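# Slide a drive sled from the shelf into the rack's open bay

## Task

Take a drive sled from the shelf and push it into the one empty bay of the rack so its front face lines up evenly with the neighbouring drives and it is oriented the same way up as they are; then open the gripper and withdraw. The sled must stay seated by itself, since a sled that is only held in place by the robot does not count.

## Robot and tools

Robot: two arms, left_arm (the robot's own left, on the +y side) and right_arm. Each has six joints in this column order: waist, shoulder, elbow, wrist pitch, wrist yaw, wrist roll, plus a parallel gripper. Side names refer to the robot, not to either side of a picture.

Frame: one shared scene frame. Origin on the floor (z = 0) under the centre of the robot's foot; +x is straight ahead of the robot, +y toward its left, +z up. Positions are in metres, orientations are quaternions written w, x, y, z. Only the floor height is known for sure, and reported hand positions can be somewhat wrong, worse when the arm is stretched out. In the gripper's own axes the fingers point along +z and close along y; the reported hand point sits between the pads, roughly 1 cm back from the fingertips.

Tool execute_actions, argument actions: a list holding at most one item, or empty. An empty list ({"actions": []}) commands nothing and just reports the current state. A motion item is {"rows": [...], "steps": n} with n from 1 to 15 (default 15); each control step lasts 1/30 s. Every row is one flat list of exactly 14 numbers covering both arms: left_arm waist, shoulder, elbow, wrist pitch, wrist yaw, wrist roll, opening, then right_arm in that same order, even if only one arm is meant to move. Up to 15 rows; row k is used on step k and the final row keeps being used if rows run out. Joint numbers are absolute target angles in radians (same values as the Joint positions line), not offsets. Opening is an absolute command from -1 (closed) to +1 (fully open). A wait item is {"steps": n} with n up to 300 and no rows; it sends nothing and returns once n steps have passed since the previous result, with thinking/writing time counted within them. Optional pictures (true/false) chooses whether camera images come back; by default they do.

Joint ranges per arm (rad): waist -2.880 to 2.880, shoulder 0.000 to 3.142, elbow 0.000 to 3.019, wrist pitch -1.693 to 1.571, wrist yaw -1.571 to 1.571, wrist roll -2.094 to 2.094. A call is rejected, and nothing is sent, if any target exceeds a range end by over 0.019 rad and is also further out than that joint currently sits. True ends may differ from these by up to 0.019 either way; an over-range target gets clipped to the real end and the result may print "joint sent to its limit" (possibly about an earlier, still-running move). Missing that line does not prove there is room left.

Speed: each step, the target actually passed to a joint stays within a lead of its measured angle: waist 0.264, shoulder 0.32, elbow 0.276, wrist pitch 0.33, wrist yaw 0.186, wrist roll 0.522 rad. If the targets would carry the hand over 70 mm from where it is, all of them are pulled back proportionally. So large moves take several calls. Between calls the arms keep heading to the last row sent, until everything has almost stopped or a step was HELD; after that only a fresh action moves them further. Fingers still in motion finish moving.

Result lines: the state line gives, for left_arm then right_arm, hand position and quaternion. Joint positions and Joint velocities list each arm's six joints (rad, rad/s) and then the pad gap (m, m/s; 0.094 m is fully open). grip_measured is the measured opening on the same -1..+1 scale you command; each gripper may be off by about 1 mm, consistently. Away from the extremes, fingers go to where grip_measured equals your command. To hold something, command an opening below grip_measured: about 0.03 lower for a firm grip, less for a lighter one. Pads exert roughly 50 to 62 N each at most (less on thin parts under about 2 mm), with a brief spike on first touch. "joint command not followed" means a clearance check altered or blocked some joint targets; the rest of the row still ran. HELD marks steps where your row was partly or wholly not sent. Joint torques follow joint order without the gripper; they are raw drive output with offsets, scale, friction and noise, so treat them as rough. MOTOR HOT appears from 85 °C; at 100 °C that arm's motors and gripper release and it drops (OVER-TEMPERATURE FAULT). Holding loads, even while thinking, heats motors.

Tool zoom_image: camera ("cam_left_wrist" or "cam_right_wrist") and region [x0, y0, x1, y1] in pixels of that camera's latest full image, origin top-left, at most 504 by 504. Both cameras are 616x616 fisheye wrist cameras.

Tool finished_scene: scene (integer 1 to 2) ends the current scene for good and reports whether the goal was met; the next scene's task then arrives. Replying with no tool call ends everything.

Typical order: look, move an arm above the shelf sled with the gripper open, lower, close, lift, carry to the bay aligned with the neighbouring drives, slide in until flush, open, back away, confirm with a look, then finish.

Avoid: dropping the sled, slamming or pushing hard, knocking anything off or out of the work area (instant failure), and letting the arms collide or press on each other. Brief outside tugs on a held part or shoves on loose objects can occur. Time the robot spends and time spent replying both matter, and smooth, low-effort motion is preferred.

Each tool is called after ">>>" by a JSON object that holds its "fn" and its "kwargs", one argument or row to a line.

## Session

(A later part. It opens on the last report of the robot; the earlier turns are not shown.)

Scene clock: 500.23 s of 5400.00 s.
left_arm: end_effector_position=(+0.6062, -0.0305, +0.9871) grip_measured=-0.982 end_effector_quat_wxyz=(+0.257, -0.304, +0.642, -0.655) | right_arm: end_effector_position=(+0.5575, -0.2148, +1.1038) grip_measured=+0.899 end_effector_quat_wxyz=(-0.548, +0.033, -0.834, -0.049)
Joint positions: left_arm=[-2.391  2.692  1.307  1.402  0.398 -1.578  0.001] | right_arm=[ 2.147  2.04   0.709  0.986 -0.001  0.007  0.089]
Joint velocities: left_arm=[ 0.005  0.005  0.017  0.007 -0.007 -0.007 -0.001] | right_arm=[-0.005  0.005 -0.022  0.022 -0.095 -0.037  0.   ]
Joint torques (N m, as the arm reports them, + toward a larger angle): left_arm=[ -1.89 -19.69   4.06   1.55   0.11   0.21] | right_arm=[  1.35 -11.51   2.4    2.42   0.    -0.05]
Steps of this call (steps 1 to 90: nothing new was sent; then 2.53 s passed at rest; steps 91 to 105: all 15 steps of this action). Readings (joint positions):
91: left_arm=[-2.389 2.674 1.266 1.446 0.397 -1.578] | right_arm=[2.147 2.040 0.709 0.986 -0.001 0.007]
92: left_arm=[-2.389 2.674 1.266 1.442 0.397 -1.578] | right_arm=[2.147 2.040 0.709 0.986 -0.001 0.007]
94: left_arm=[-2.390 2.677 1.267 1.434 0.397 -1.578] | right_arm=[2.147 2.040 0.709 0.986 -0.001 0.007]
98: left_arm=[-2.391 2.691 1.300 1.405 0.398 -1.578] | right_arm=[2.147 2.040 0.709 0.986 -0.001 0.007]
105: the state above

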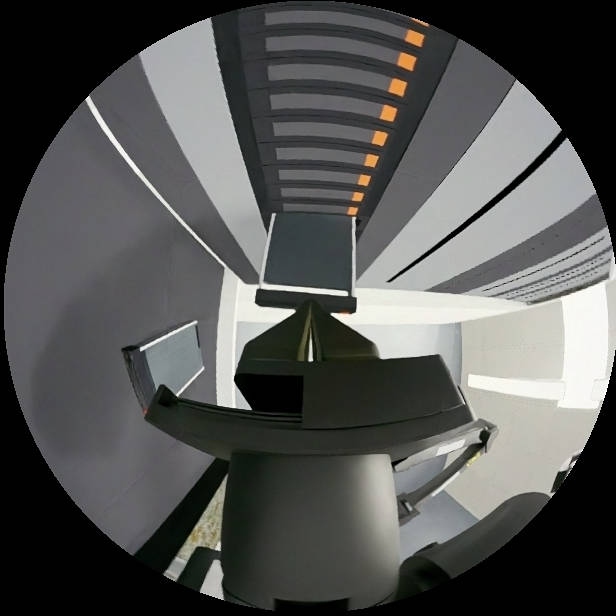

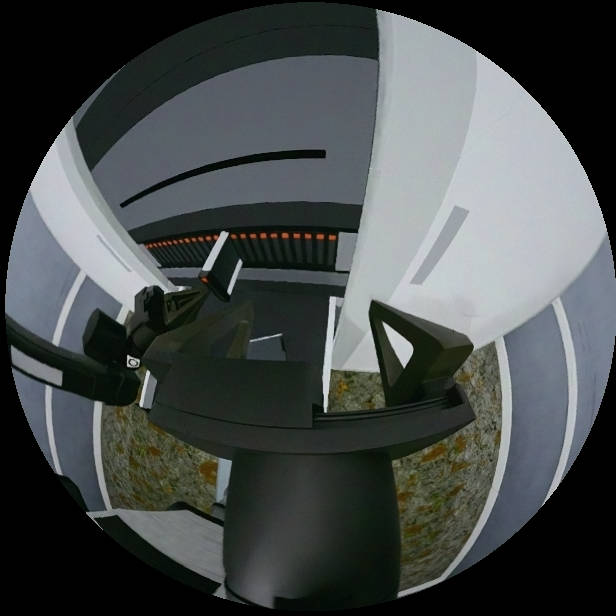

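>>> {"fn": "execute_actions", "kwargs": {
  "actions": [
    {"rows":[[-2.41,2.69,1.34,1.385,0.40,-1.565,-1,2.15,2.05,0.7,1.0,0,0,0.9],[-2.41,2.69,1.36,1.365,0.40,-1.565,-1,2.15,2.05,0.7,1.0,0,0,0.9],[-2.405,2.69,1.38,1.345,0.40,-1.565,-1,2.15,2.05,0.7,1.0,0,0,0.9],[-2.40,2.69,1.40,1.325,0.405,-1.565,-1,2.15,2.05,0.7,1.0,0,0,0.9]],"steps":15}
  ]
}}

>>> {"fn": "zoom_image", "kwargs": {
  "camera": "cam_right_wrist",
  "region": [150,210,270,310]
}}

Scene clock: 507.53 s of 5400.00 s.
left_arm: end_effector_position=(+0.6267, -0.0397, +0.9894) grip_measured=-0.983 end_effector_quat_wxyz=(+0.254, -0.303, +0.644, -0.655) | right_arm: end_effector_position=(+0.5575, -0.2148, +1.1038) grip_measured=+0.899 end_effector_quat_wxyz=(-0.548, +0.033, -0.834, -0.049)
Joint positions: left_arm=[-2.392  2.694  1.37   1.338  0.404 -1.578  0.001] | right_arm=[ 2.147  2.04   0.709  0.986 -0.001  0.007  0.089]
Joint velocities: left_arm=[ 0.005 -0.005  0.002  0.002 -0.066  0.007 -0.   ] | right_arm=[ 0.005 -0.005 -0.002 -0.022 -0.007  0.051 -0.002]
Joint torques (N m, as the arm reports them, + toward a larger angle): left_arm=[ -1.81 -21.11   4.81   1.55   0.05   0.2 ] | right_arm=[  1.28 -11.54   2.36   2.39  -0.01  -0.05]
Steps of this call (steps 1 to 15: the robot went on to your last target; steps 16 to 90: nothing new was sent; then 3.80 s passed at rest; steps 91 to 105: all 15 steps of this action). Readings (joint positions):
91: left_arm=[-2.392 2.692 1.308 1.400 0.398 -1.578] | right_arm=[2.147 2.040 0.709 0.986 -0.001 0.007]
92: left_arm=[-2.393 2.692 1.311 1.395 0.398 -1.578] | right_arm=[2.147 2.040 0.709 0.986 -0.001 0.007]
94: left_arm=[-2.394 2.693 1.329 1.368 0.401 -1.578] | right_arm=[2.147 2.040 0.709 0.986 -0.001 0.007]
98: left_arm=[-2.392 2.694 1.369 1.339 0.402 -1.578] | right_arm=[2.147 2.040 0.709 0.986 -0.001 0.007]
105: the state above

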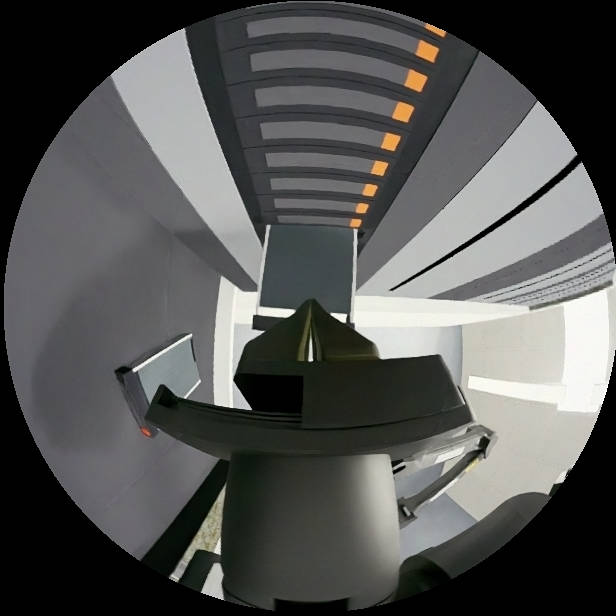

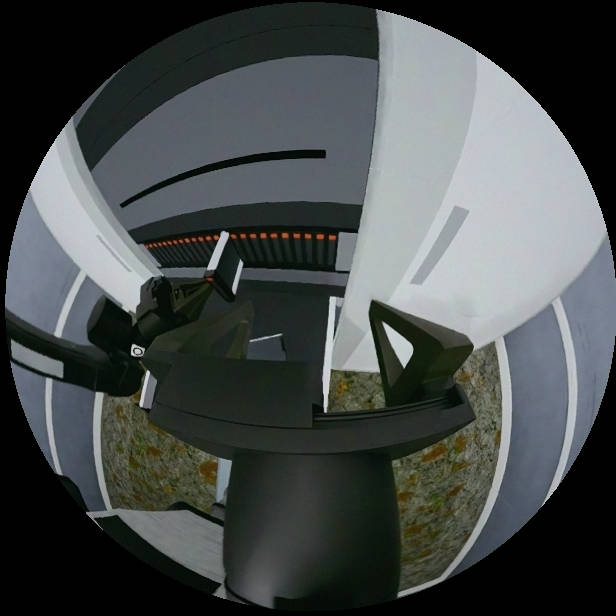

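Region (150, 210, 270, 310) of cam_right_wrist's 616x616 image, scaled by 4.200, with more detail than that image has.

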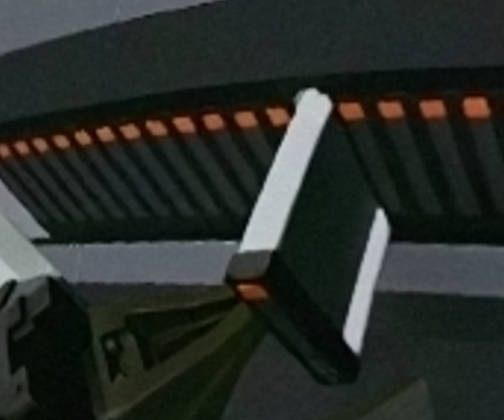

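>>> {"fn": "execute_actions", "kwargs": {
  "actions": [
    {"rows":[[-2.39,2.69,1.34,1.37,0.40,-1.565,-1,2.15,2.05,0.7,1.0,0,0,0.9],[-2.39,2.69,1.30,1.40,0.40,-1.565,-1,2.15,2.05,0.7,1.0,0,0,0.9],[-2.39,2.69,1.28,1.42,0.40,-1.565,-1,2.15,2.05,0.7,1.0,0,0,0.9],[-2.39,2.69,1.28,1.42,0.40,-1.565,-1,2.15,2.05,0.7,1.0,0,0,0.9],[-2.39,2.69,1.28,1.42,0.40,-1.565,-1,2.15,2.05,0.7,1.0,0,0,0.9],[-2.41,2.69,1.29,1.42,0.375,-1.565,-1,2.15,2.05,0.7,1.0,0,0,0.9],[-2.43,2.69,1.30,1.42,0.365,-1.565,-1,2.15,2.05,0.7,1.0,0,0,0.9],[-2.44,2.69,1.31,1.41,0.36,-1.565,-1,2.15,2.05,0.7,1.0,0,0,0.9]],"steps":15}
  ]
}}

>>> {"fn": "zoom_image", "kwargs": {
  "camera": "cam_right_wrist",
  "region": [150,210,270,310]
}}

Scene clock: 520.60 s of 5400.00 s.
left_arm: end_effector_position=(+0.5859, -0.0529, +0.9768) grip_measured=-0.983 end_effector_quat_wxyz=(+0.244, -0.308, +0.652, -0.648) | right_arm: end_effector_position=(+0.5575, -0.2148, +1.1038) grip_measured=+0.899 end_effector_quat_wxyz=(-0.548, +0.033, -0.834, -0.049)
Joint positions: left_arm=[-2.44   2.699  1.288  1.394  0.363 -1.578  0.001] | right_arm=[ 2.147  2.04   0.709  0.986 -0.001  0.007  0.089]
Joint velocities: left_arm=[-0.093 -0.005 -0.002  0.002  0.051  0.022 -0.001] | right_arm=[-0.024 -0.015  0.007  0.002  0.022 -0.066 -0.   ]
Joint torques (N m, as the arm reports them, + toward a larger angle): left_arm=[ -0.57 -20.55   3.72   2.86  -0.15   0.21] | right_arm=[  1.32 -11.37   2.36   2.37   0.    -0.06]
Steps of this call (steps 1 to 15: the robot went on to your last target; steps 16 to 90: nothing new was sent; then 9.57 s passed at rest; steps 91 to 105: all 15 steps of this action). Readings (joint positions):
91: left_arm=[-2.392 2.694 1.365 1.340 0.401 -1.578] | right_arm=[2.147 2.040 0.709 0.986 -0.001 0.007]
92: left_arm=[-2.391 2.693 1.354 1.350 0.397 -1.578] | right_arm=[2.147 2.040 0.709 0.986 -0.001 0.007]
94: left_arm=[-2.390 2.690 1.316 1.381 0.397 -1.578] | right_arm=[2.147 2.040 0.709 0.986 -0.001 0.007]
98: left_arm=[-2.398 2.699 1.285 1.394 0.368 -1.578] | right_arm=[2.147 2.040 0.709 0.986 -0.001 0.007]
105: the state above

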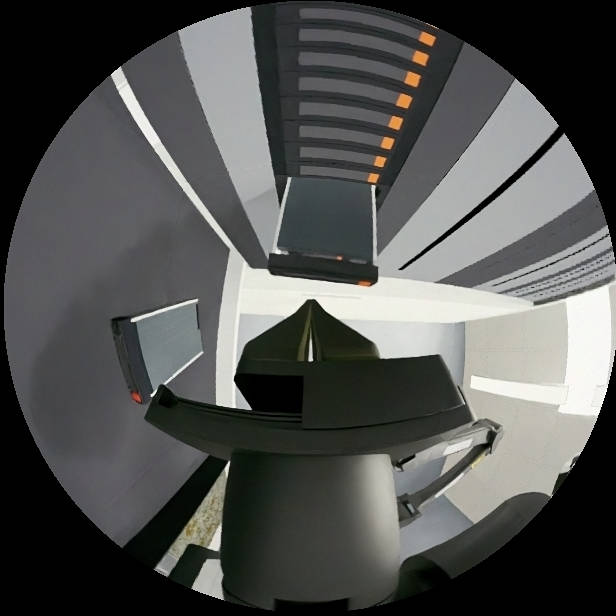

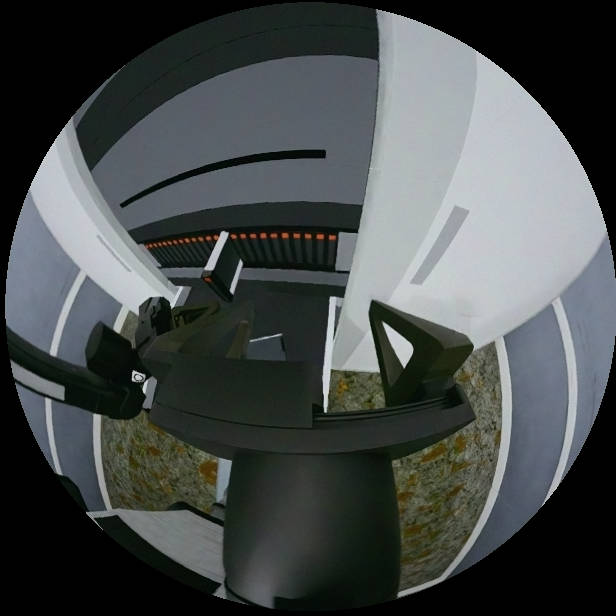

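Region (150, 210, 270, 310) of cam_right_wrist's 616x616 image, scaled by 4.200, with more detail than that image has.

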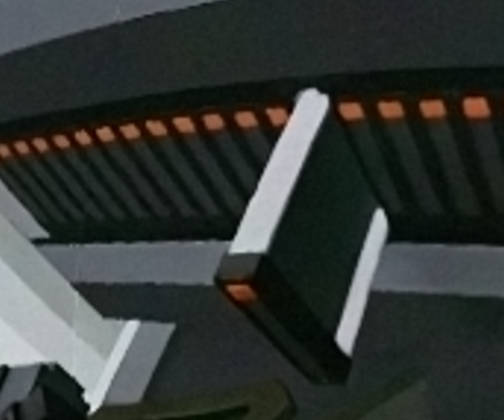

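>>> {"fn": "execute_actions", "kwargs": {
  "actions": [
    {"rows":[[-2.44,2.67,1.32,1.41,0.365,-1.565,-1,2.15,2.05,0.7,1.0,0,0,0.9],[-2.435,2.665,1.34,1.39,0.37,-1.565,-1,2.15,2.05,0.7,1.0,0,0,0.9],[-2.425,2.665,1.36,1.37,0.38,-1.565,-1,2.15,2.05,0.7,1.0,0,0,0.9],[-2.415,2.665,1.39,1.35,0.39,-1.565,-1,2.15,2.05,0.7,1.0,0,0,0.9]],"steps":15}
  ]
}}

>>> {"fn": "zoom_image", "kwargs": {
  "camera": "cam_right_wrist",
  "region": [150,210,270,310]
}}

Scene clock: 527.73 s of 5400.00 s.
left_arm: end_effector_position=(+0.6215, -0.0595, +1.0049) grip_measured=-0.983 end_effector_quat_wxyz=(+0.257, -0.287, +0.637, -0.667) | right_arm: end_effector_position=(+0.5575, -0.2148, +1.1038) grip_measured=+0.899 end_effector_quat_wxyz=(-0.548, +0.033, -0.834, -0.049)
Joint positions: left_arm=[-2.424  2.681  1.37   1.362  0.392 -1.578  0.001] | right_arm=[ 2.147  2.04   0.709  0.986 -0.001  0.007  0.089]
Joint velocities: left_arm=[ 0.005  0.005 -0.007 -0.012 -0.037 -0.037 -0.001] | right_arm=[ 0.015 -0.015 -0.012 -0.012  0.022  0.051 -0.   ]
Joint torques (N m, as the arm reports them, + toward a larger angle): left_arm=[ -0.34 -22.01   4.27   1.7   -0.11   0.2 ] | right_arm=[  1.57 -11.39   2.38   2.38   0.    -0.04]
Steps of this call (steps 1 to 15: the robot went on to your last target; steps 16 to 90: nothing new was sent; then 3.63 s passed at rest; steps 91 to 105: all 15 steps of this action). Readings (joint positions):
91: left_arm=[-2.443 2.699 1.289 1.394 0.363 -1.578] | right_arm=[2.147 2.040 0.709 0.986 -0.001 0.007]
92: left_arm=[-2.443 2.699 1.292 1.394 0.365 -1.578] | right_arm=[2.147 2.040 0.709 0.986 -0.001 0.007]
94: left_arm=[-2.440 2.699 1.312 1.382 0.381 -1.578] | right_arm=[2.147 2.040 0.709 0.986 -0.001 0.007]
98: left_arm=[-2.430 2.694 1.364 1.363 0.390 -1.578] | right_arm=[2.147 2.040 0.709 0.986 -0.001 0.007]
105: the state above

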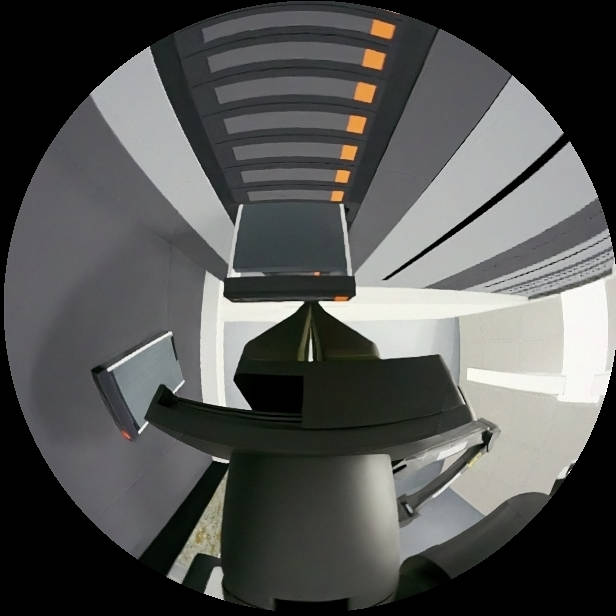

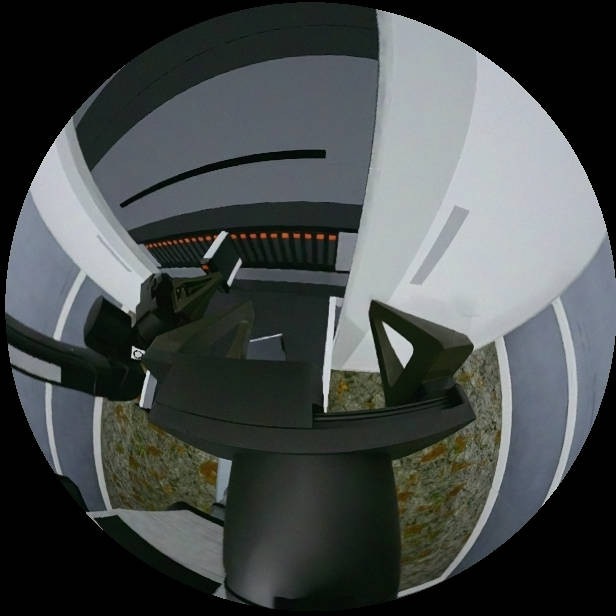

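Region (150, 210, 270, 310) of cam_right_wrist's 616x616 image, scaled by 4.200, with more detail than that image has.

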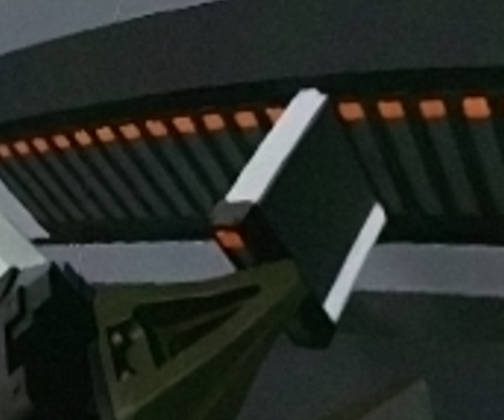

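>>> {"fn": "execute_actions", "kwargs": {
  "actions": [
    {"rows":[[-2.41,2.685,1.37,1.37,0.395,-1.565,-1,2.15,2.05,0.7,1.0,0,0,0.9],[-2.40,2.70,1.37,1.37,0.40,-1.565,-1,2.15,2.05,0.7,1.0,0,0,0.9],[-2.395,2.70,1.39,1.36,0.405,-1.565,-1,2.15,2.05,0.7,1.0,0,0,0.9],[-2.39,2.70,1.42,1.33,0.41,-1.565,-1,2.15,2.05,0.7,1.0,0,0,0.9],[-2.385,2.70,1.45,1.30,0.415,-1.565,-1,2.15,2.05,0.7,1.0,0,0,0.9]],"steps":15}
  ]
}}

>>> {"fn": "zoom_image", "kwargs": {
  "camera": "cam_right_wrist",
  "region": [150,210,270,310]
}}

Scene clock: 536.47 s of 5400.00 s.
left_arm: end_effector_position=(+0.6342, -0.0594, +0.9975) grip_measured=-0.983 end_effector_quat_wxyz=(+0.247, -0.286, +0.644, -0.665) | right_arm: end_effector_position=(+0.5575, -0.2148, +1.1038) grip_measured=+0.899 end_effector_quat_wxyz=(-0.548, +0.033, -0.834, -0.049)
Joint positions: left_arm=[-2.41   2.697  1.416  1.313  0.424 -1.577  0.001] | right_arm=[ 2.147  2.04   0.709  0.986 -0.001  0.007  0.089]
Joint velocities: left_arm=[-0.015  0.005 -0.007 -0.002 -0.007 -0.007 -0.   ] | right_arm=[-0.005 -0.005  0.022 -0.002  0.022 -0.007 -0.001]
Joint torques (N m, as the arm reports them, + toward a larger angle): left_arm=[  1.35 -20.72   5.32   1.49  -0.44   0.21] | right_arm=[  1.38 -11.47   2.43   2.43   0.    -0.04]
Steps of this call (steps 1 to 15: the robot went on to your last target; steps 16 to 90: nothing new was sent; then 5.23 s passed at rest; steps 91 to 105: all 15 steps of this action). Readings (joint positions):
91: left_arm=[-2.424 2.681 1.370 1.361 0.393 -1.578] | right_arm=[2.147 2.040 0.709 0.986 -0.001 0.007]
92: left_arm=[-2.423 2.682 1.370 1.361 0.396 -1.578] | right_arm=[2.147 2.040 0.709 0.986 -0.001 0.007]
94: left_arm=[-2.420 2.684 1.371 1.357 0.406 -1.577] | right_arm=[2.147 2.040 0.709 0.986 -0.001 0.007]
98: left_arm=[-2.412 2.696 1.405 1.321 0.424 -1.577] | right_arm=[2.147 2.040 0.709 0.986 -0.001 0.007]
105: the state above

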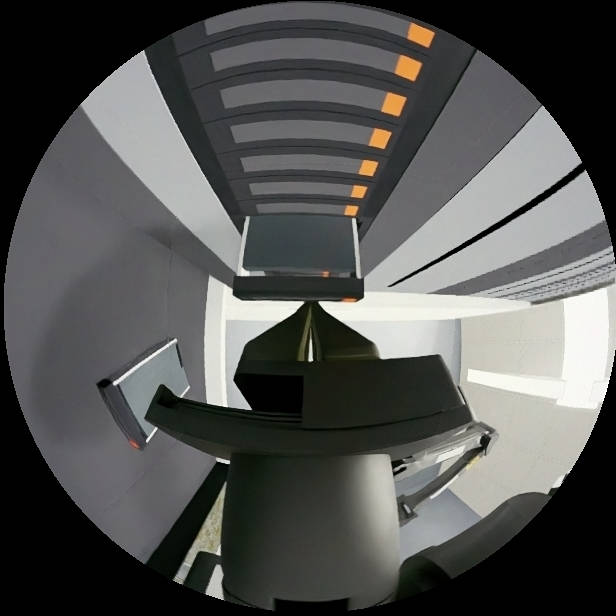

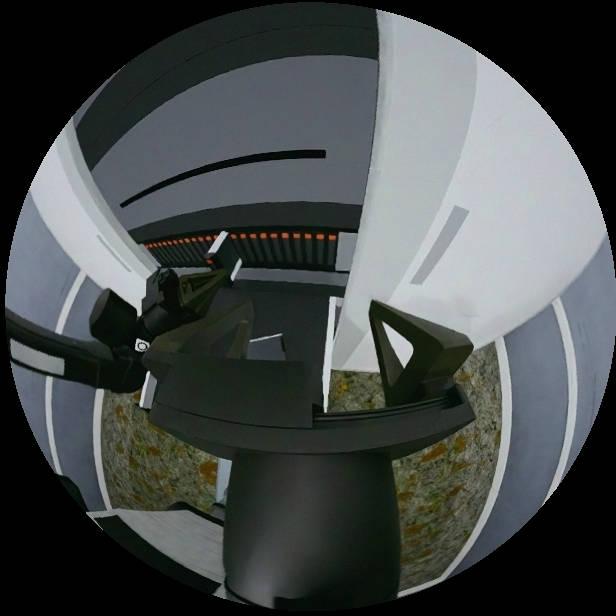

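Region (150, 210, 270, 310) of cam_right_wrist's 616x616 image, scaled by 4.200, with more detail than that image has.

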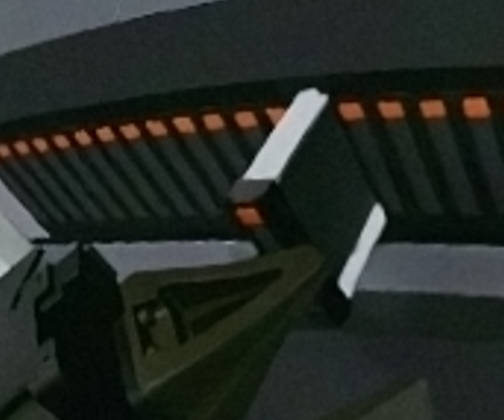

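>>> {"fn": "execute_actions", "kwargs": {
  "actions": [
    {"rows":[[-2.405,2.70,1.46,1.295,0.425,-1.565,-1,2.15,2.05,0.7,1.0,0,0,0.9],[-2.40,2.70,1.485,1.275,0.43,-1.565,-1,2.15,2.05,0.7,1.0,0,0,0.9],[-2.395,2.70,1.51,1.255,0.435,-1.565,-1,2.15,2.05,0.7,1.0,0,0,0.9],[-2.39,2.70,1.535,1.235,0.44,-1.565,-1,2.15,2.05,0.7,1.0,0,0,0.9],[-2.385,2.70,1.56,1.215,0.445,-1.565,-1,2.15,2.05,0.7,1.0,0,0,0.9]],"steps":15}
  ]
}}

>>> {"fn": "zoom_image", "kwargs": {
  "camera": "cam_right_wrist",
  "region": [150,210,270,310]
}}

Scene clock: 542.83 s of 5400.00 s.
left_arm: end_effector_position=(+0.6775, -0.0647, +1.0127) grip_measured=-0.983 end_effector_quat_wxyz=(+0.254, -0.278, +0.638, -0.672) | right_arm: end_effector_position=(+0.5575, -0.2148, +1.1038) grip_measured=+0.899 end_effector_quat_wxyz=(-0.548, +0.033, -0.834, -0.049)
Joint positions: left_arm=[-2.393  2.706  1.54   1.226  0.443 -1.577  0.001] | right_arm=[ 2.147  2.04   0.709  0.986 -0.001  0.007  0.089]
Joint velocities: left_arm=[ 0.005 -0.005  0.007 -0.017 -0.022 -0.007 -0.001] | right_arm=[ 0.005 -0.005  0.007 -0.002 -0.037 -0.022 -0.001]
Joint torques (N m, as the arm reports them, + toward a larger angle): left_arm=[ -0.65 -23.5    5.16   1.58   0.06   0.2 ] | right_arm=[  1.48 -11.56   2.33   2.4   -0.01  -0.05]
Steps of this call (steps 1 to 15: the robot went on to your last target; steps 16 to 90: nothing new was sent; then 2.87 s passed at rest; steps 91 to 105: all 15 steps of this action). Readings (joint positions):
91: left_arm=[-2.410 2.697 1.417 1.312 0.427 -1.577] | right_arm=[2.147 2.040 0.709 0.986 -0.001 0.007]
92: left_arm=[-2.410 2.697 1.421 1.306 0.429 -1.577] | right_arm=[2.147 2.040 0.709 0.986 -0.001 0.007]
94: left_arm=[-2.409 2.701 1.449 1.278 0.436 -1.577] | right_arm=[2.147 2.040 0.709 0.986 -0.001 0.007]
98: left_arm=[-2.402 2.708 1.523 1.231 0.442 -1.577] | right_arm=[2.147 2.040 0.709 0.986 -0.001 0.007]
105: the state above

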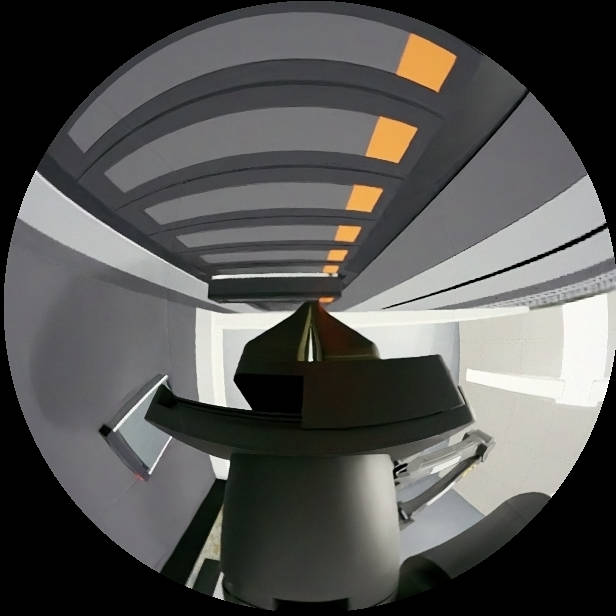

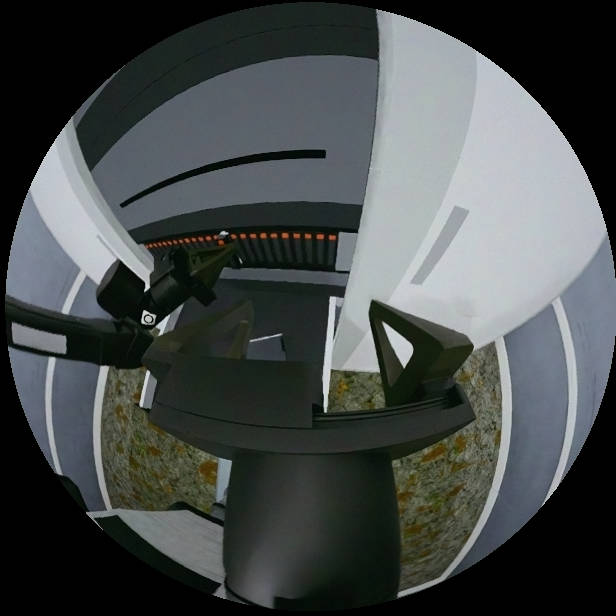

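Region (150, 210, 270, 310) of cam_right_wrist's 616x616 image, scaled by 4.200, with more detail than that image has.

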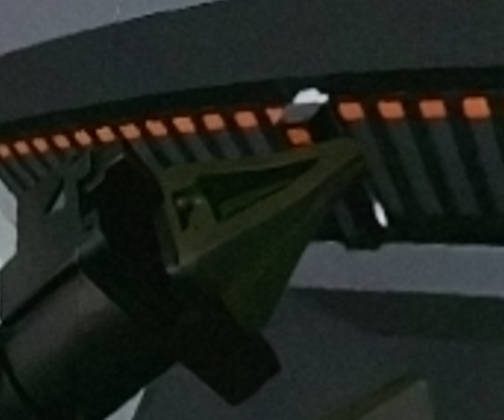

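>>> {"fn": "execute_actions", "kwargs": {
  "actions": [
    {"rows":[[-2.385,2.71,1.56,1.22,0.445,-1.565,-1,2.15,2.05,0.7,1.0,0,0,0.9],[-2.375,2.72,1.58,1.21,0.45,-1.565,-1,2.15,2.05,0.7,1.0,0,0,0.9],[-2.37,2.73,1.605,1.2,0.455,-1.565,-1,2.15,2.05,0.7,1.0,0,0,0.9],[-2.365,2.735,1.63,1.185,0.46,-1.565,-1,2.15,2.05,0.7,1.0,0,0,0.9]],"steps":15}
  ]
}}

>>> {"fn": "zoom_image", "kwargs": {
  "camera": "cam_right_wrist",
  "region": [150,210,270,310]
}}

Scene clock: 549.83 s of 5400.00 s.
left_arm: end_effector_position=(+0.6873, -0.0620, +1.0024) grip_measured=-0.983 end_effector_quat_wxyz=(+0.250, -0.277, +0.641, -0.670) | right_arm: end_effector_position=(+0.5575, -0.2148, +1.1038) grip_measured=+0.899 end_effector_quat_wxyz=(-0.548, +0.033, -0.834, -0.049)
Joint positions: left_arm=[-2.382  2.733  1.585  1.197  0.461 -1.575  0.001] | right_arm=[ 2.147  2.04   0.709  0.986 -0.001  0.007  0.089]
Joint velocities: left_arm=[-0.005 -0.005 -0.002 -0.012 -0.022 -0.051  0.   ] | right_arm=[-0.005 -0.005 -0.012 -0.007 -0.051 -0.007  0.   ]
Joint torques (N m, as the arm reports them, + toward a larger angle): left_arm=[  0.2  -22.27   6.91   1.53  -0.11   0.19] | right_arm=[  1.59 -11.41   2.43   2.44  -0.01  -0.06]
Steps of this call (steps 1 to 15: the robot went on to your last target; steps 16 to 90: nothing new was sent; then 3.50 s passed at rest; steps 91 to 105: all 15 steps of this action). Readings (joint positions):
91: left_arm=[-2.393 2.706 1.540 1.226 0.443 -1.577] | right_arm=[2.147 2.040 0.709 0.986 -0.001 0.007]
92: left_arm=[-2.393 2.706 1.540 1.225 0.445 -1.577] | right_arm=[2.147 2.040 0.709 0.986 -0.001 0.007]
94: left_arm=[-2.390 2.712 1.555 1.215 0.456 -1.577] | right_arm=[2.147 2.040 0.709 0.986 -0.001 0.007]
98: left_arm=[-2.385 2.729 1.584 1.200 0.459 -1.575] | right_arm=[2.147 2.040 0.709 0.986 -0.001 0.007]
105: the state above

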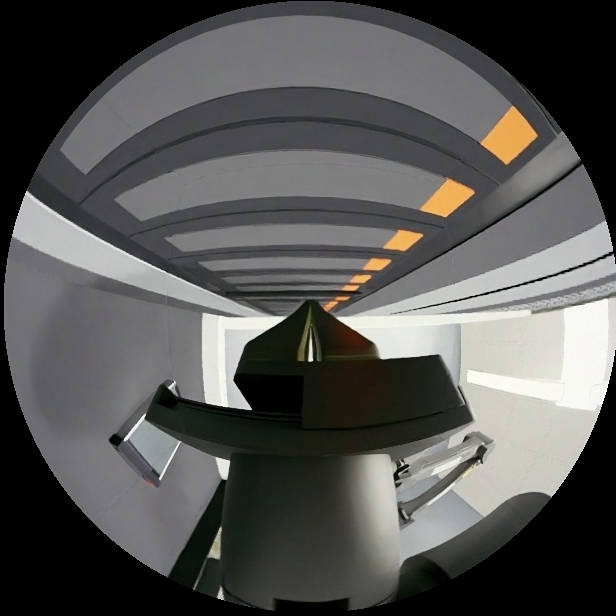

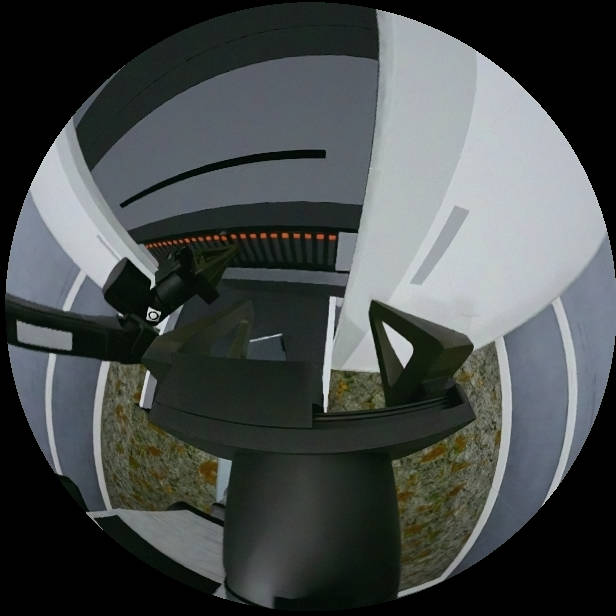

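Region (150, 210, 270, 310) of cam_right_wrist's 616x616 image, scaled by 4.200, with more detail than that image has.

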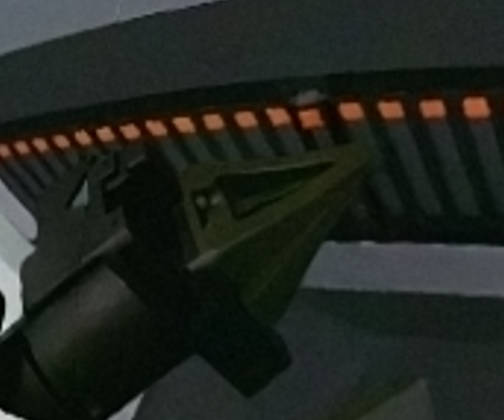

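>>> {"fn": "execute_actions", "kwargs": {
  "actions": [
    {"rows":[[-2.385,2.73,1.56,1.21,0.455,-1.565,-1,2.15,2.05,0.7,1.0,0,0,0.9],[-2.39,2.72,1.52,1.25,0.45,-1.565,-1,2.15,2.05,0.7,1.0,0,0,0.9],[-2.395,2.71,1.48,1.28,0.44,-1.565,-1,2.15,2.05,0.7,1.0,0,0,0.9],[-2.40,2.70,1.44,1.31,0.43,-1.565,-1,2.15,2.05,0.7,1.0,0,0,0.9],[-2.405,2.69,1.40,1.34,0.42,-1.565,-1,2.15,2.05,0.7,1.0,0,0,0.9]],"steps":15}
  ]
}}

>>> {"fn": "zoom_image", "kwargs": {
  "camera": "cam_left_wrist",
  "region": [220,150,420,310]
}}

>>> {"fn": "zoom_image", "kwargs": {
  "camera": "cam_right_wrist",
  "region": [180,215,270,275]
}}

Scene clock: 560.03 s of 5400.00 s.
left_arm: end_effector_position=(+0.6255, -0.0482, +0.9822) grip_measured=-0.983 end_effector_quat_wxyz=(+0.243, -0.297, +0.651, -0.656) | right_arm: end_effector_position=(+0.5575, -0.2148, +1.1038) grip_measured=+0.899 end_effector_quat_wxyz=(-0.548, +0.033, -0.834, -0.049)
Joint positions: left_arm=[-2.399  2.708  1.391  1.317  0.424 -1.575  0.001] | right_arm=[ 2.147  2.04   0.709  0.986 -0.001  0.007  0.089]
Joint velocities: left_arm=[ 0.005  0.005 -0.017  0.002  0.022 -0.007  0.001] | right_arm=[-0.005 -0.005  0.002 -0.022  0.007  0.007  0.001]
Joint torques (N m, as the arm reports them, + toward a larger angle): left_arm=[ -1.66 -22.24   3.5    3.06  -0.19   0.18] | right_arm=[  1.39 -11.41   2.35   2.44  -0.01  -0.05]
Steps of this call (steps 1 to 15: the robot went on to your last target; steps 16 to 90: nothing new was sent; then 6.70 s passed at rest; steps 91 to 105: all 15 steps of this action). Readings (joint positions):
91: left_arm=[-2.382 2.733 1.582 1.197 0.460 -1.575] | right_arm=[2.147 2.040 0.709 0.986 -0.001 0.007]
92: left_arm=[-2.382 2.731 1.571 1.204 0.456 -1.575] | right_arm=[2.147 2.040 0.709 0.986 -0.001 0.007]
94: left_arm=[-2.382 2.719 1.517 1.242 0.439 -1.575] | right_arm=[2.147 2.040 0.709 0.986 -0.001 0.007]
98: left_arm=[-2.388 2.706 1.403 1.309 0.424 -1.575] | right_arm=[2.147 2.040 0.709 0.986 -0.001 0.007]
105: the state above

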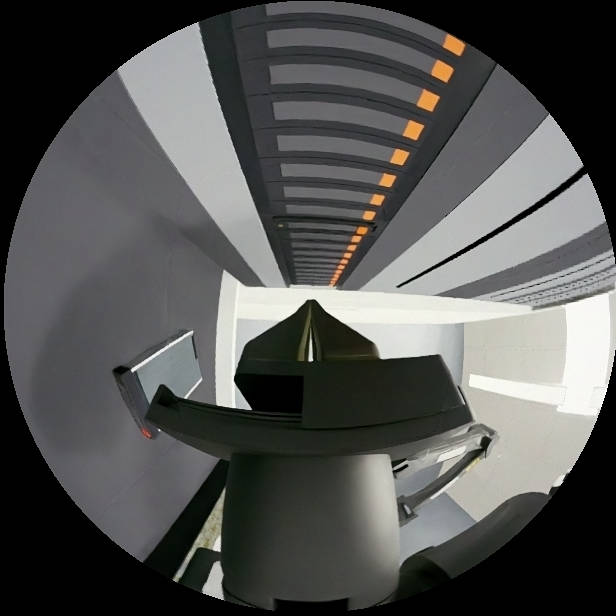

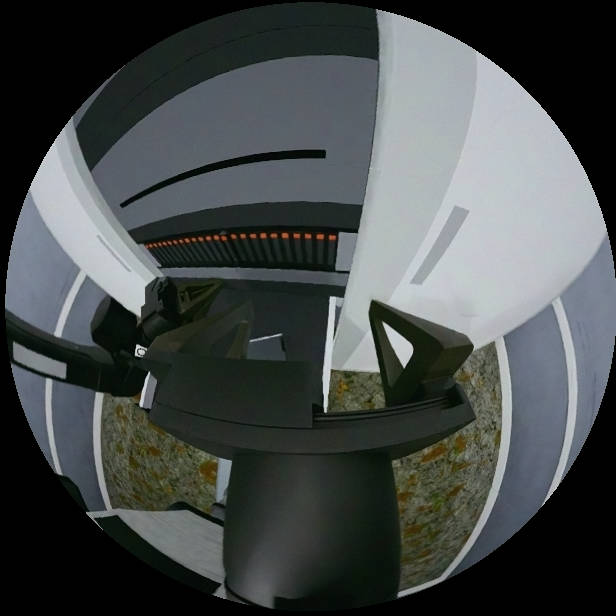

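Region (220, 150, 420, 310) of cam_left_wrist's 616x616 image, scaled by 2.520, with more detail than that image has; it fills the top 403 rows of this view, and the rest is white.

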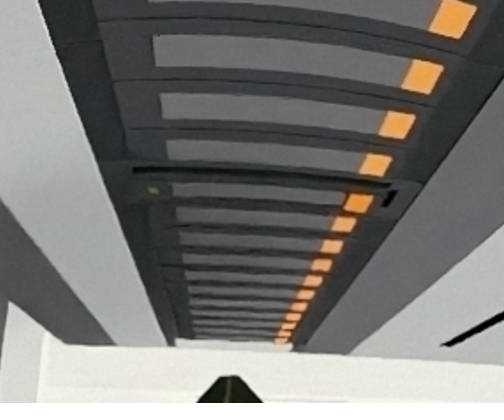

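Region (180, 215, 270, 275) of cam_right_wrist's 616x616 image, scaled by 5.600, with more detail than that image has.

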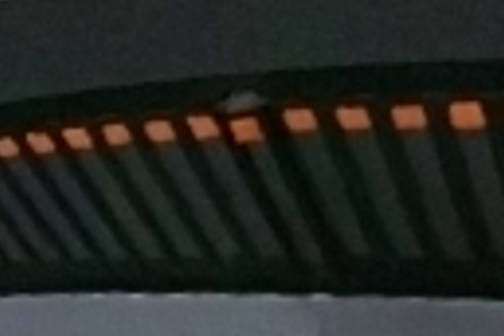

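>>> {"fn": "execute_actions", "kwargs": {
  "actions": [
    {"rows":[[-2.385,2.70,1.43,1.33,0.43,-1.565,-1,2.15,2.05,0.7,1.0,0,0,0.9],[-2.375,2.705,1.46,1.30,0.44,-1.565,-1,2.15,2.05,0.7,1.0,0,0,0.9],[-2.365,2.71,1.49,1.275,0.45,-1.565,-1,2.15,2.05,0.7,1.0,0,0,0.9],[-2.358,2.715,1.52,1.25,0.455,-1.565,-1,2.15,2.05,0.7,1.0,0,0,0.9],[-2.352,2.72,1.55,1.225,0.46,-1.565,-1,2.15,2.05,0.7,1.0,0,0,0.9]],"steps":15}
  ]
}}

>>> {"fn": "zoom_image", "kwargs": {
  "camera": "cam_right_wrist",
  "region": [150,210,270,310]
}}

Scene clock: 569.50 s of 5400.00 s.
left_arm: end_effector_position=(+0.6844, -0.0338, +1.0002) grip_measured=-0.983 end_effector_quat_wxyz=(+0.263, -0.289, +0.637, -0.664) | right_arm: end_effector_position=(+0.5575, -0.2148, +1.1038) grip_measured=+0.899 end_effector_quat_wxyz=(-0.548, +0.033, -0.834, -0.049)
Joint positions: left_arm=[-2.349  2.721  1.535  1.236  0.456 -1.575  0.001] | right_arm=[ 2.147  2.04   0.709  0.986 -0.001  0.007  0.089]
Joint velocities: left_arm=[-0.005 -0.005 -0.037 -0.012  0.022 -0.022 -0.001] | right_arm=[ 0.005 -0.005 -0.012 -0.012  0.037 -0.022  0.001]
Joint torques (N m, as the arm reports them, + toward a larger angle): left_arm=[ -1.29 -21.82   4.72   1.57   0.14   0.18] | right_arm=[  1.47 -11.59   2.38   2.41  -0.01  -0.06]
Steps of this call (steps 1 to 15: the robot went on to your last target; steps 16 to 90: nothing new was sent; then 5.97 s passed at rest; steps 91 to 105: all 15 steps of this action). Readings (joint positions):
91: left_arm=[-2.399 2.708 1.392 1.317 0.425 -1.575] | right_arm=[2.147 2.040 0.709 0.986 -0.001 0.007]
92: left_arm=[-2.398 2.709 1.397 1.316 0.432 -1.575] | right_arm=[2.147 2.040 0.709 0.986 -0.001 0.007]
94: left_arm=[-2.392 2.714 1.428 1.294 0.449 -1.575] | right_arm=[2.147 2.040 0.709 0.986 -0.001 0.007]
98: left_arm=[-2.369 2.723 1.518 1.242 0.456 -1.575] | right_arm=[2.147 2.040 0.709 0.986 -0.001 0.007]
105: the state above

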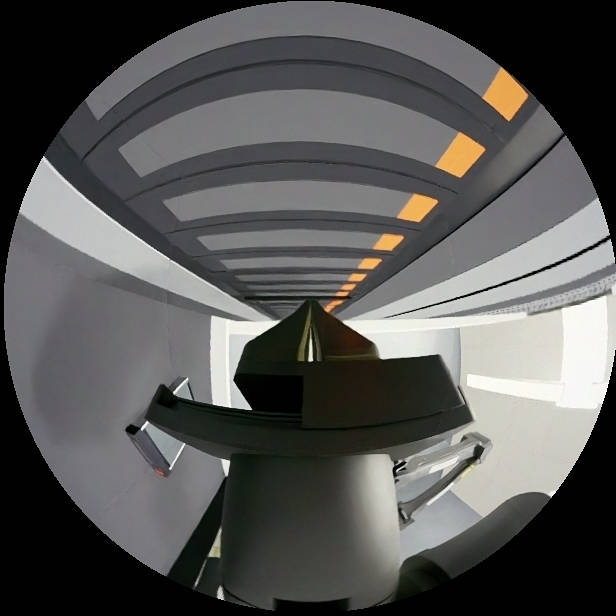

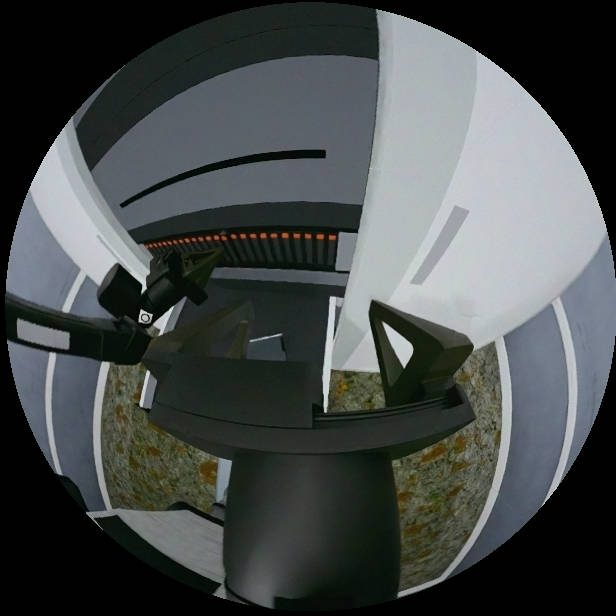

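Region (150, 210, 270, 310) of cam_right_wrist's 616x616 image, scaled by 4.200, with more detail than that image has.

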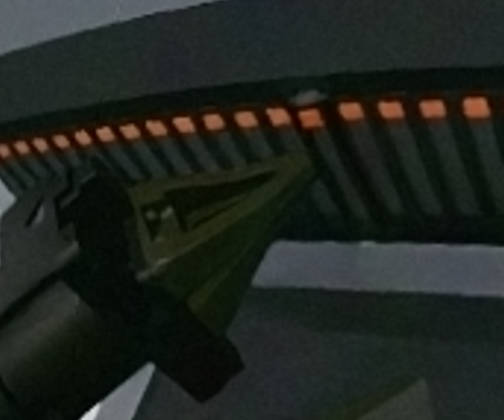

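>>> {"fn": "execute_actions", "kwargs": {
  "actions": [
    {"rows":[[-2.35,2.72,1.52,1.25,0.455,-1.565,-1,2.15,2.05,0.7,1.0,0,0,0.9],[-2.36,2.72,1.50,1.26,0.45,-1.565,-1,2.15,2.05,0.7,1.0,0,0,0.9],[-2.375,2.72,1.50,1.26,0.445,-1.565,-1,2.15,2.05,0.7,1.0,0,0,0.9],[-2.385,2.72,1.50,1.26,0.445,-1.565,-1,2.15,2.05,0.7,1.0,0,0,0.9],[-2.385,2.72,1.50,1.26,0.445,-1.565,-1,2.15,2.05,0.7,1.0,0,0,0.9],[-2.385,2.72,1.50,1.26,0.445,-1.565,-1,2.15,2.05,0.7,1.0,0,0,0.9],[-2.38,2.72,1.53,1.24,0.45,-1.565,-1,2.15,2.05,0.7,1.0,0,0,0.9],[-2.375,2.725,1.56,1.22,0.455,-1.565,-1,2.15,2.05,0.7,1.0,0,0,0.9],[-2.37,2.73,1.59,1.2,0.46,-1.565,-1,2.15,2.05,0.7,1.0,0,0,0.9],[-2.37,2.73,1.61,1.19,0.46,-1.565,-1,2.15,2.05,0.7,1.0,0,0,0.9]],"steps":15}
  ]
}}

>>> {"fn": "zoom_image", "kwargs": {
  "camera": "cam_right_wrist",
  "region": [150,210,270,310]
}}

Scene clock: 581.90 s of 5400.00 s.
left_arm: end_effector_position=(+0.6877, -0.0543, +0.9997) grip_measured=-0.983 end_effector_quat_wxyz=(+0.253, -0.281, +0.641, -0.668) | right_arm: end_effector_position=(+0.5575, -0.2148, +1.1038) grip_measured=+0.899 end_effector_quat_wxyz=(-0.548, +0.033, -0.834, -0.049)
Joint positions: left_arm=[-2.372  2.734  1.578  1.202  0.461 -1.575  0.001] | right_arm=[ 2.147  2.04   0.709  0.986 -0.001  0.007  0.089]
Joint velocities: left_arm=[-0.005 -0.015 -0.002 -0.007  0.022 -0.037 -0.   ] | right_arm=[-0.005 -0.005 -0.002 -0.002  0.066 -0.051  0.   ]
Joint torques (N m, as the arm reports them, + toward a larger angle): left_arm=[ -1.   -23.14   6.07   1.57  -0.03   0.18] | right_arm=[  1.42 -11.51   2.41   2.41  -0.01  -0.05]
Steps of this call (steps 1 to 15: the robot went on to your last target; steps 16 to 90: nothing new was sent; then 8.90 s passed at rest; steps 91 to 105: all 15 steps of this action). Readings (joint positions):
91: left_arm=[-2.349 2.721 1.533 1.236 0.457 -1.575] | right_arm=[2.147 2.040 0.709 0.986 -0.001 0.007]
92: left_arm=[-2.349 2.721 1.528 1.237 0.455 -1.575] | right_arm=[2.147 2.040 0.709 0.986 -0.001 0.007]
94: left_arm=[-2.352 2.721 1.515 1.239 0.448 -1.575] | right_arm=[2.147 2.040 0.709 0.986 -0.001 0.007]
98: left_arm=[-2.366 2.724 1.506 1.237 0.450 -1.575] | right_arm=[2.147 2.040 0.709 0.986 -0.001 0.007]
105: the state above

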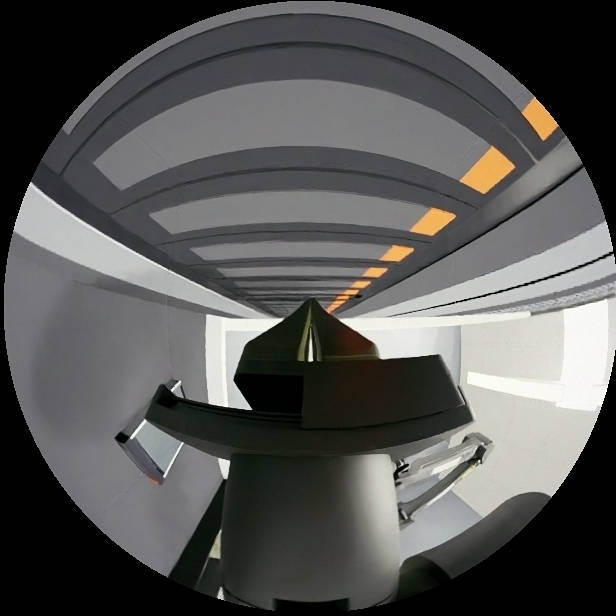

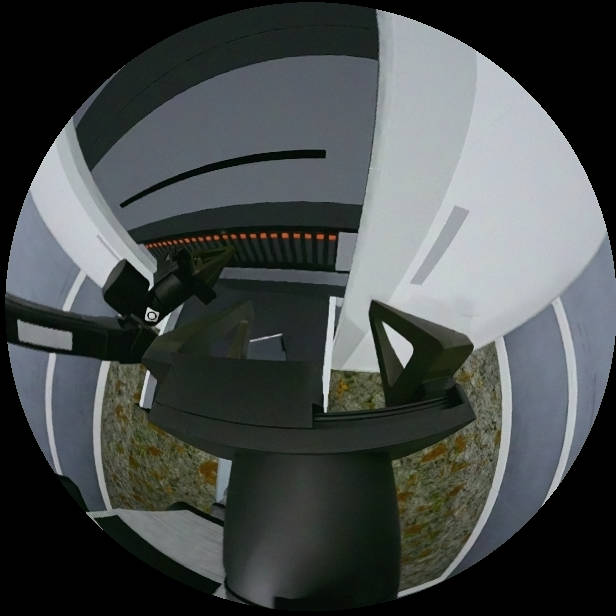

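Region (150, 210, 270, 310) of cam_right_wrist's 616x616 image, scaled by 4.200, with more detail than that image has.

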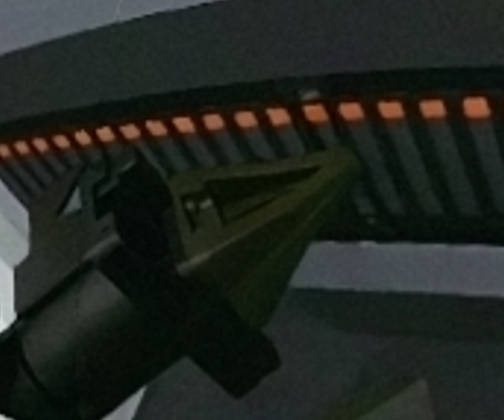

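Now in line with its neighbours. Retreating.

>>> {"fn": "execute_actions", "kwargs": {
  "actions": [
    {"rows":[[-2.375,2.73,1.55,1.22,0.455,-1.565,-1,2.15,2.05,0.7,1.0,0,0,0.9],[-2.385,2.71,1.48,1.28,0.44,-1.565,-1,2.1,2.05,0.7,1.0,0,0,0.9],[-2.395,2.69,1.40,1.34,0.42,-1.565,-1,2.0,2.0,0.7,1.0,0,0,0.9],[-2.40,2.67,1.32,1.40,0.41,-1.565,-1,1.9,2.0,0.7,0.9,0,0,0.9],[-2.40,2.64,1.24,1.42,0.40,-1.565,-1,1.9,2.0,0.7,0.9,0,0,0.9],[-2.38,2.6,1.15,1.42,0.40,-1.565,-1,1.9,2.0,0.7,0.9,0,0,0.9],[-2.36,2.55,1.05,1.42,0.40,-1.565,-1,1.9,2.0,0.7,0.9,0,0,0.9]],"steps":15}
  ]
}}

>>> {"fn": "zoom_image", "kwargs": {
  "camera": "cam_right_wrist",
  "region": [150,190,350,300]
}}

Scene clock: 591.27 s of 5400.00 s.
left_arm: end_effector_position=(+0.5367, +0.0091, +0.9835) grip_measured=-0.983 end_effector_quat_wxyz=(+0.216, -0.351, +0.679, -0.607) | right_arm: end_effector_position=(+0.5509, -0.3763, +1.1007) grip_measured=+0.899 end_effector_quat_wxyz=(-0.528, -0.081, -0.845, +0.036)
Joint positions: left_arm=[-2.369  2.583  1.031  1.395  0.403 -1.575  0.001] | right_arm=[1.866 2.004 0.709 0.908 0.003 0.006 0.089]
Joint velocities: left_arm=[ 0.005 -0.122  0.037  0.007  0.022  0.007 -0.   ] | right_arm=[ 0.22  -0.015  0.002 -0.027 -0.051  0.037  0.   ]
Joint torques (N m, as the arm reports them, + toward a larger angle): left_arm=[ -0.45 -19.24   2.41   3.39  -0.1    0.18] | right_arm=[  2.33 -12.99   2.51   1.53  -0.16  -0.05]
Steps of this call (steps 1 to 15: the robot went on to your last target; steps 16 to 90: nothing new was sent; then 5.87 s passed at rest; steps 91 to 105: all 15 steps of this action). Readings (joint positions):
91: left_arm=[-2.372 2.735 1.574 1.200 0.459 -1.575] | right_arm=[2.147 2.040 0.709 0.986 -0.001 0.007]
92: left_arm=[-2.372 2.731 1.558 1.212 0.450 -1.575] | right_arm=[2.144 2.040 0.709 0.986 -0.001 0.007]
94: left_arm=[-2.375 2.706 1.462 1.284 0.420 -1.575] | right_arm=[2.112 2.034 0.709 0.976 -0.005 0.006]
98: left_arm=[-2.378 2.612 1.132 1.381 0.405 -1.575] | right_arm=[1.958 2.014 0.709 0.923 -0.003 0.006]
105: the state above

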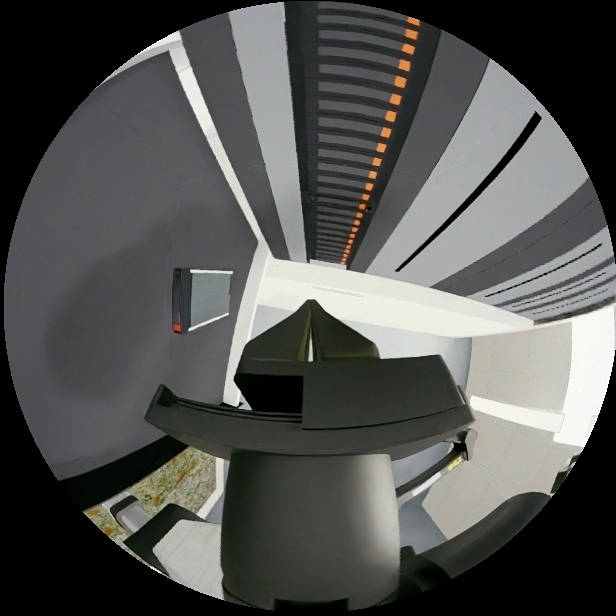

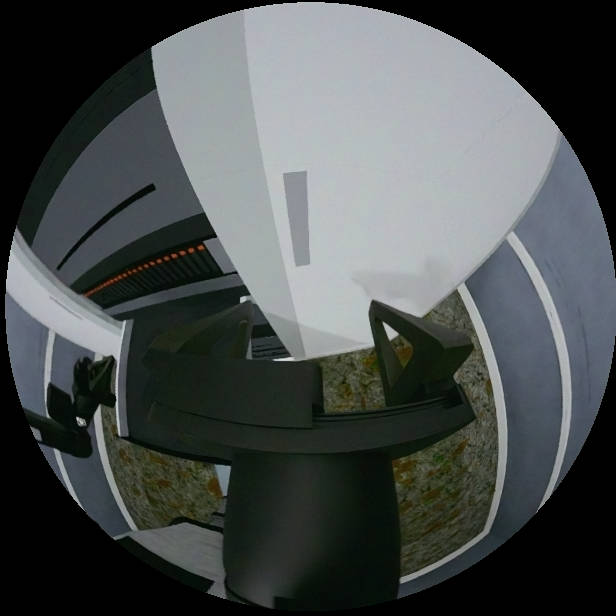

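Region (150, 190, 350, 300) of cam_right_wrist's 616x616 image, scaled by 2.520, with more detail than that image has; it fills the top 277 rows of this view, and the rest is white.

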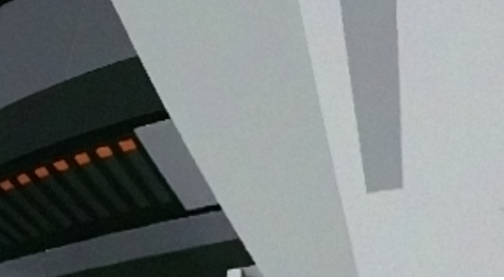

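>>> {"fn": "finished_scene", "kwargs": {
  "scene": 1
}}

The scene is finished: the task was done.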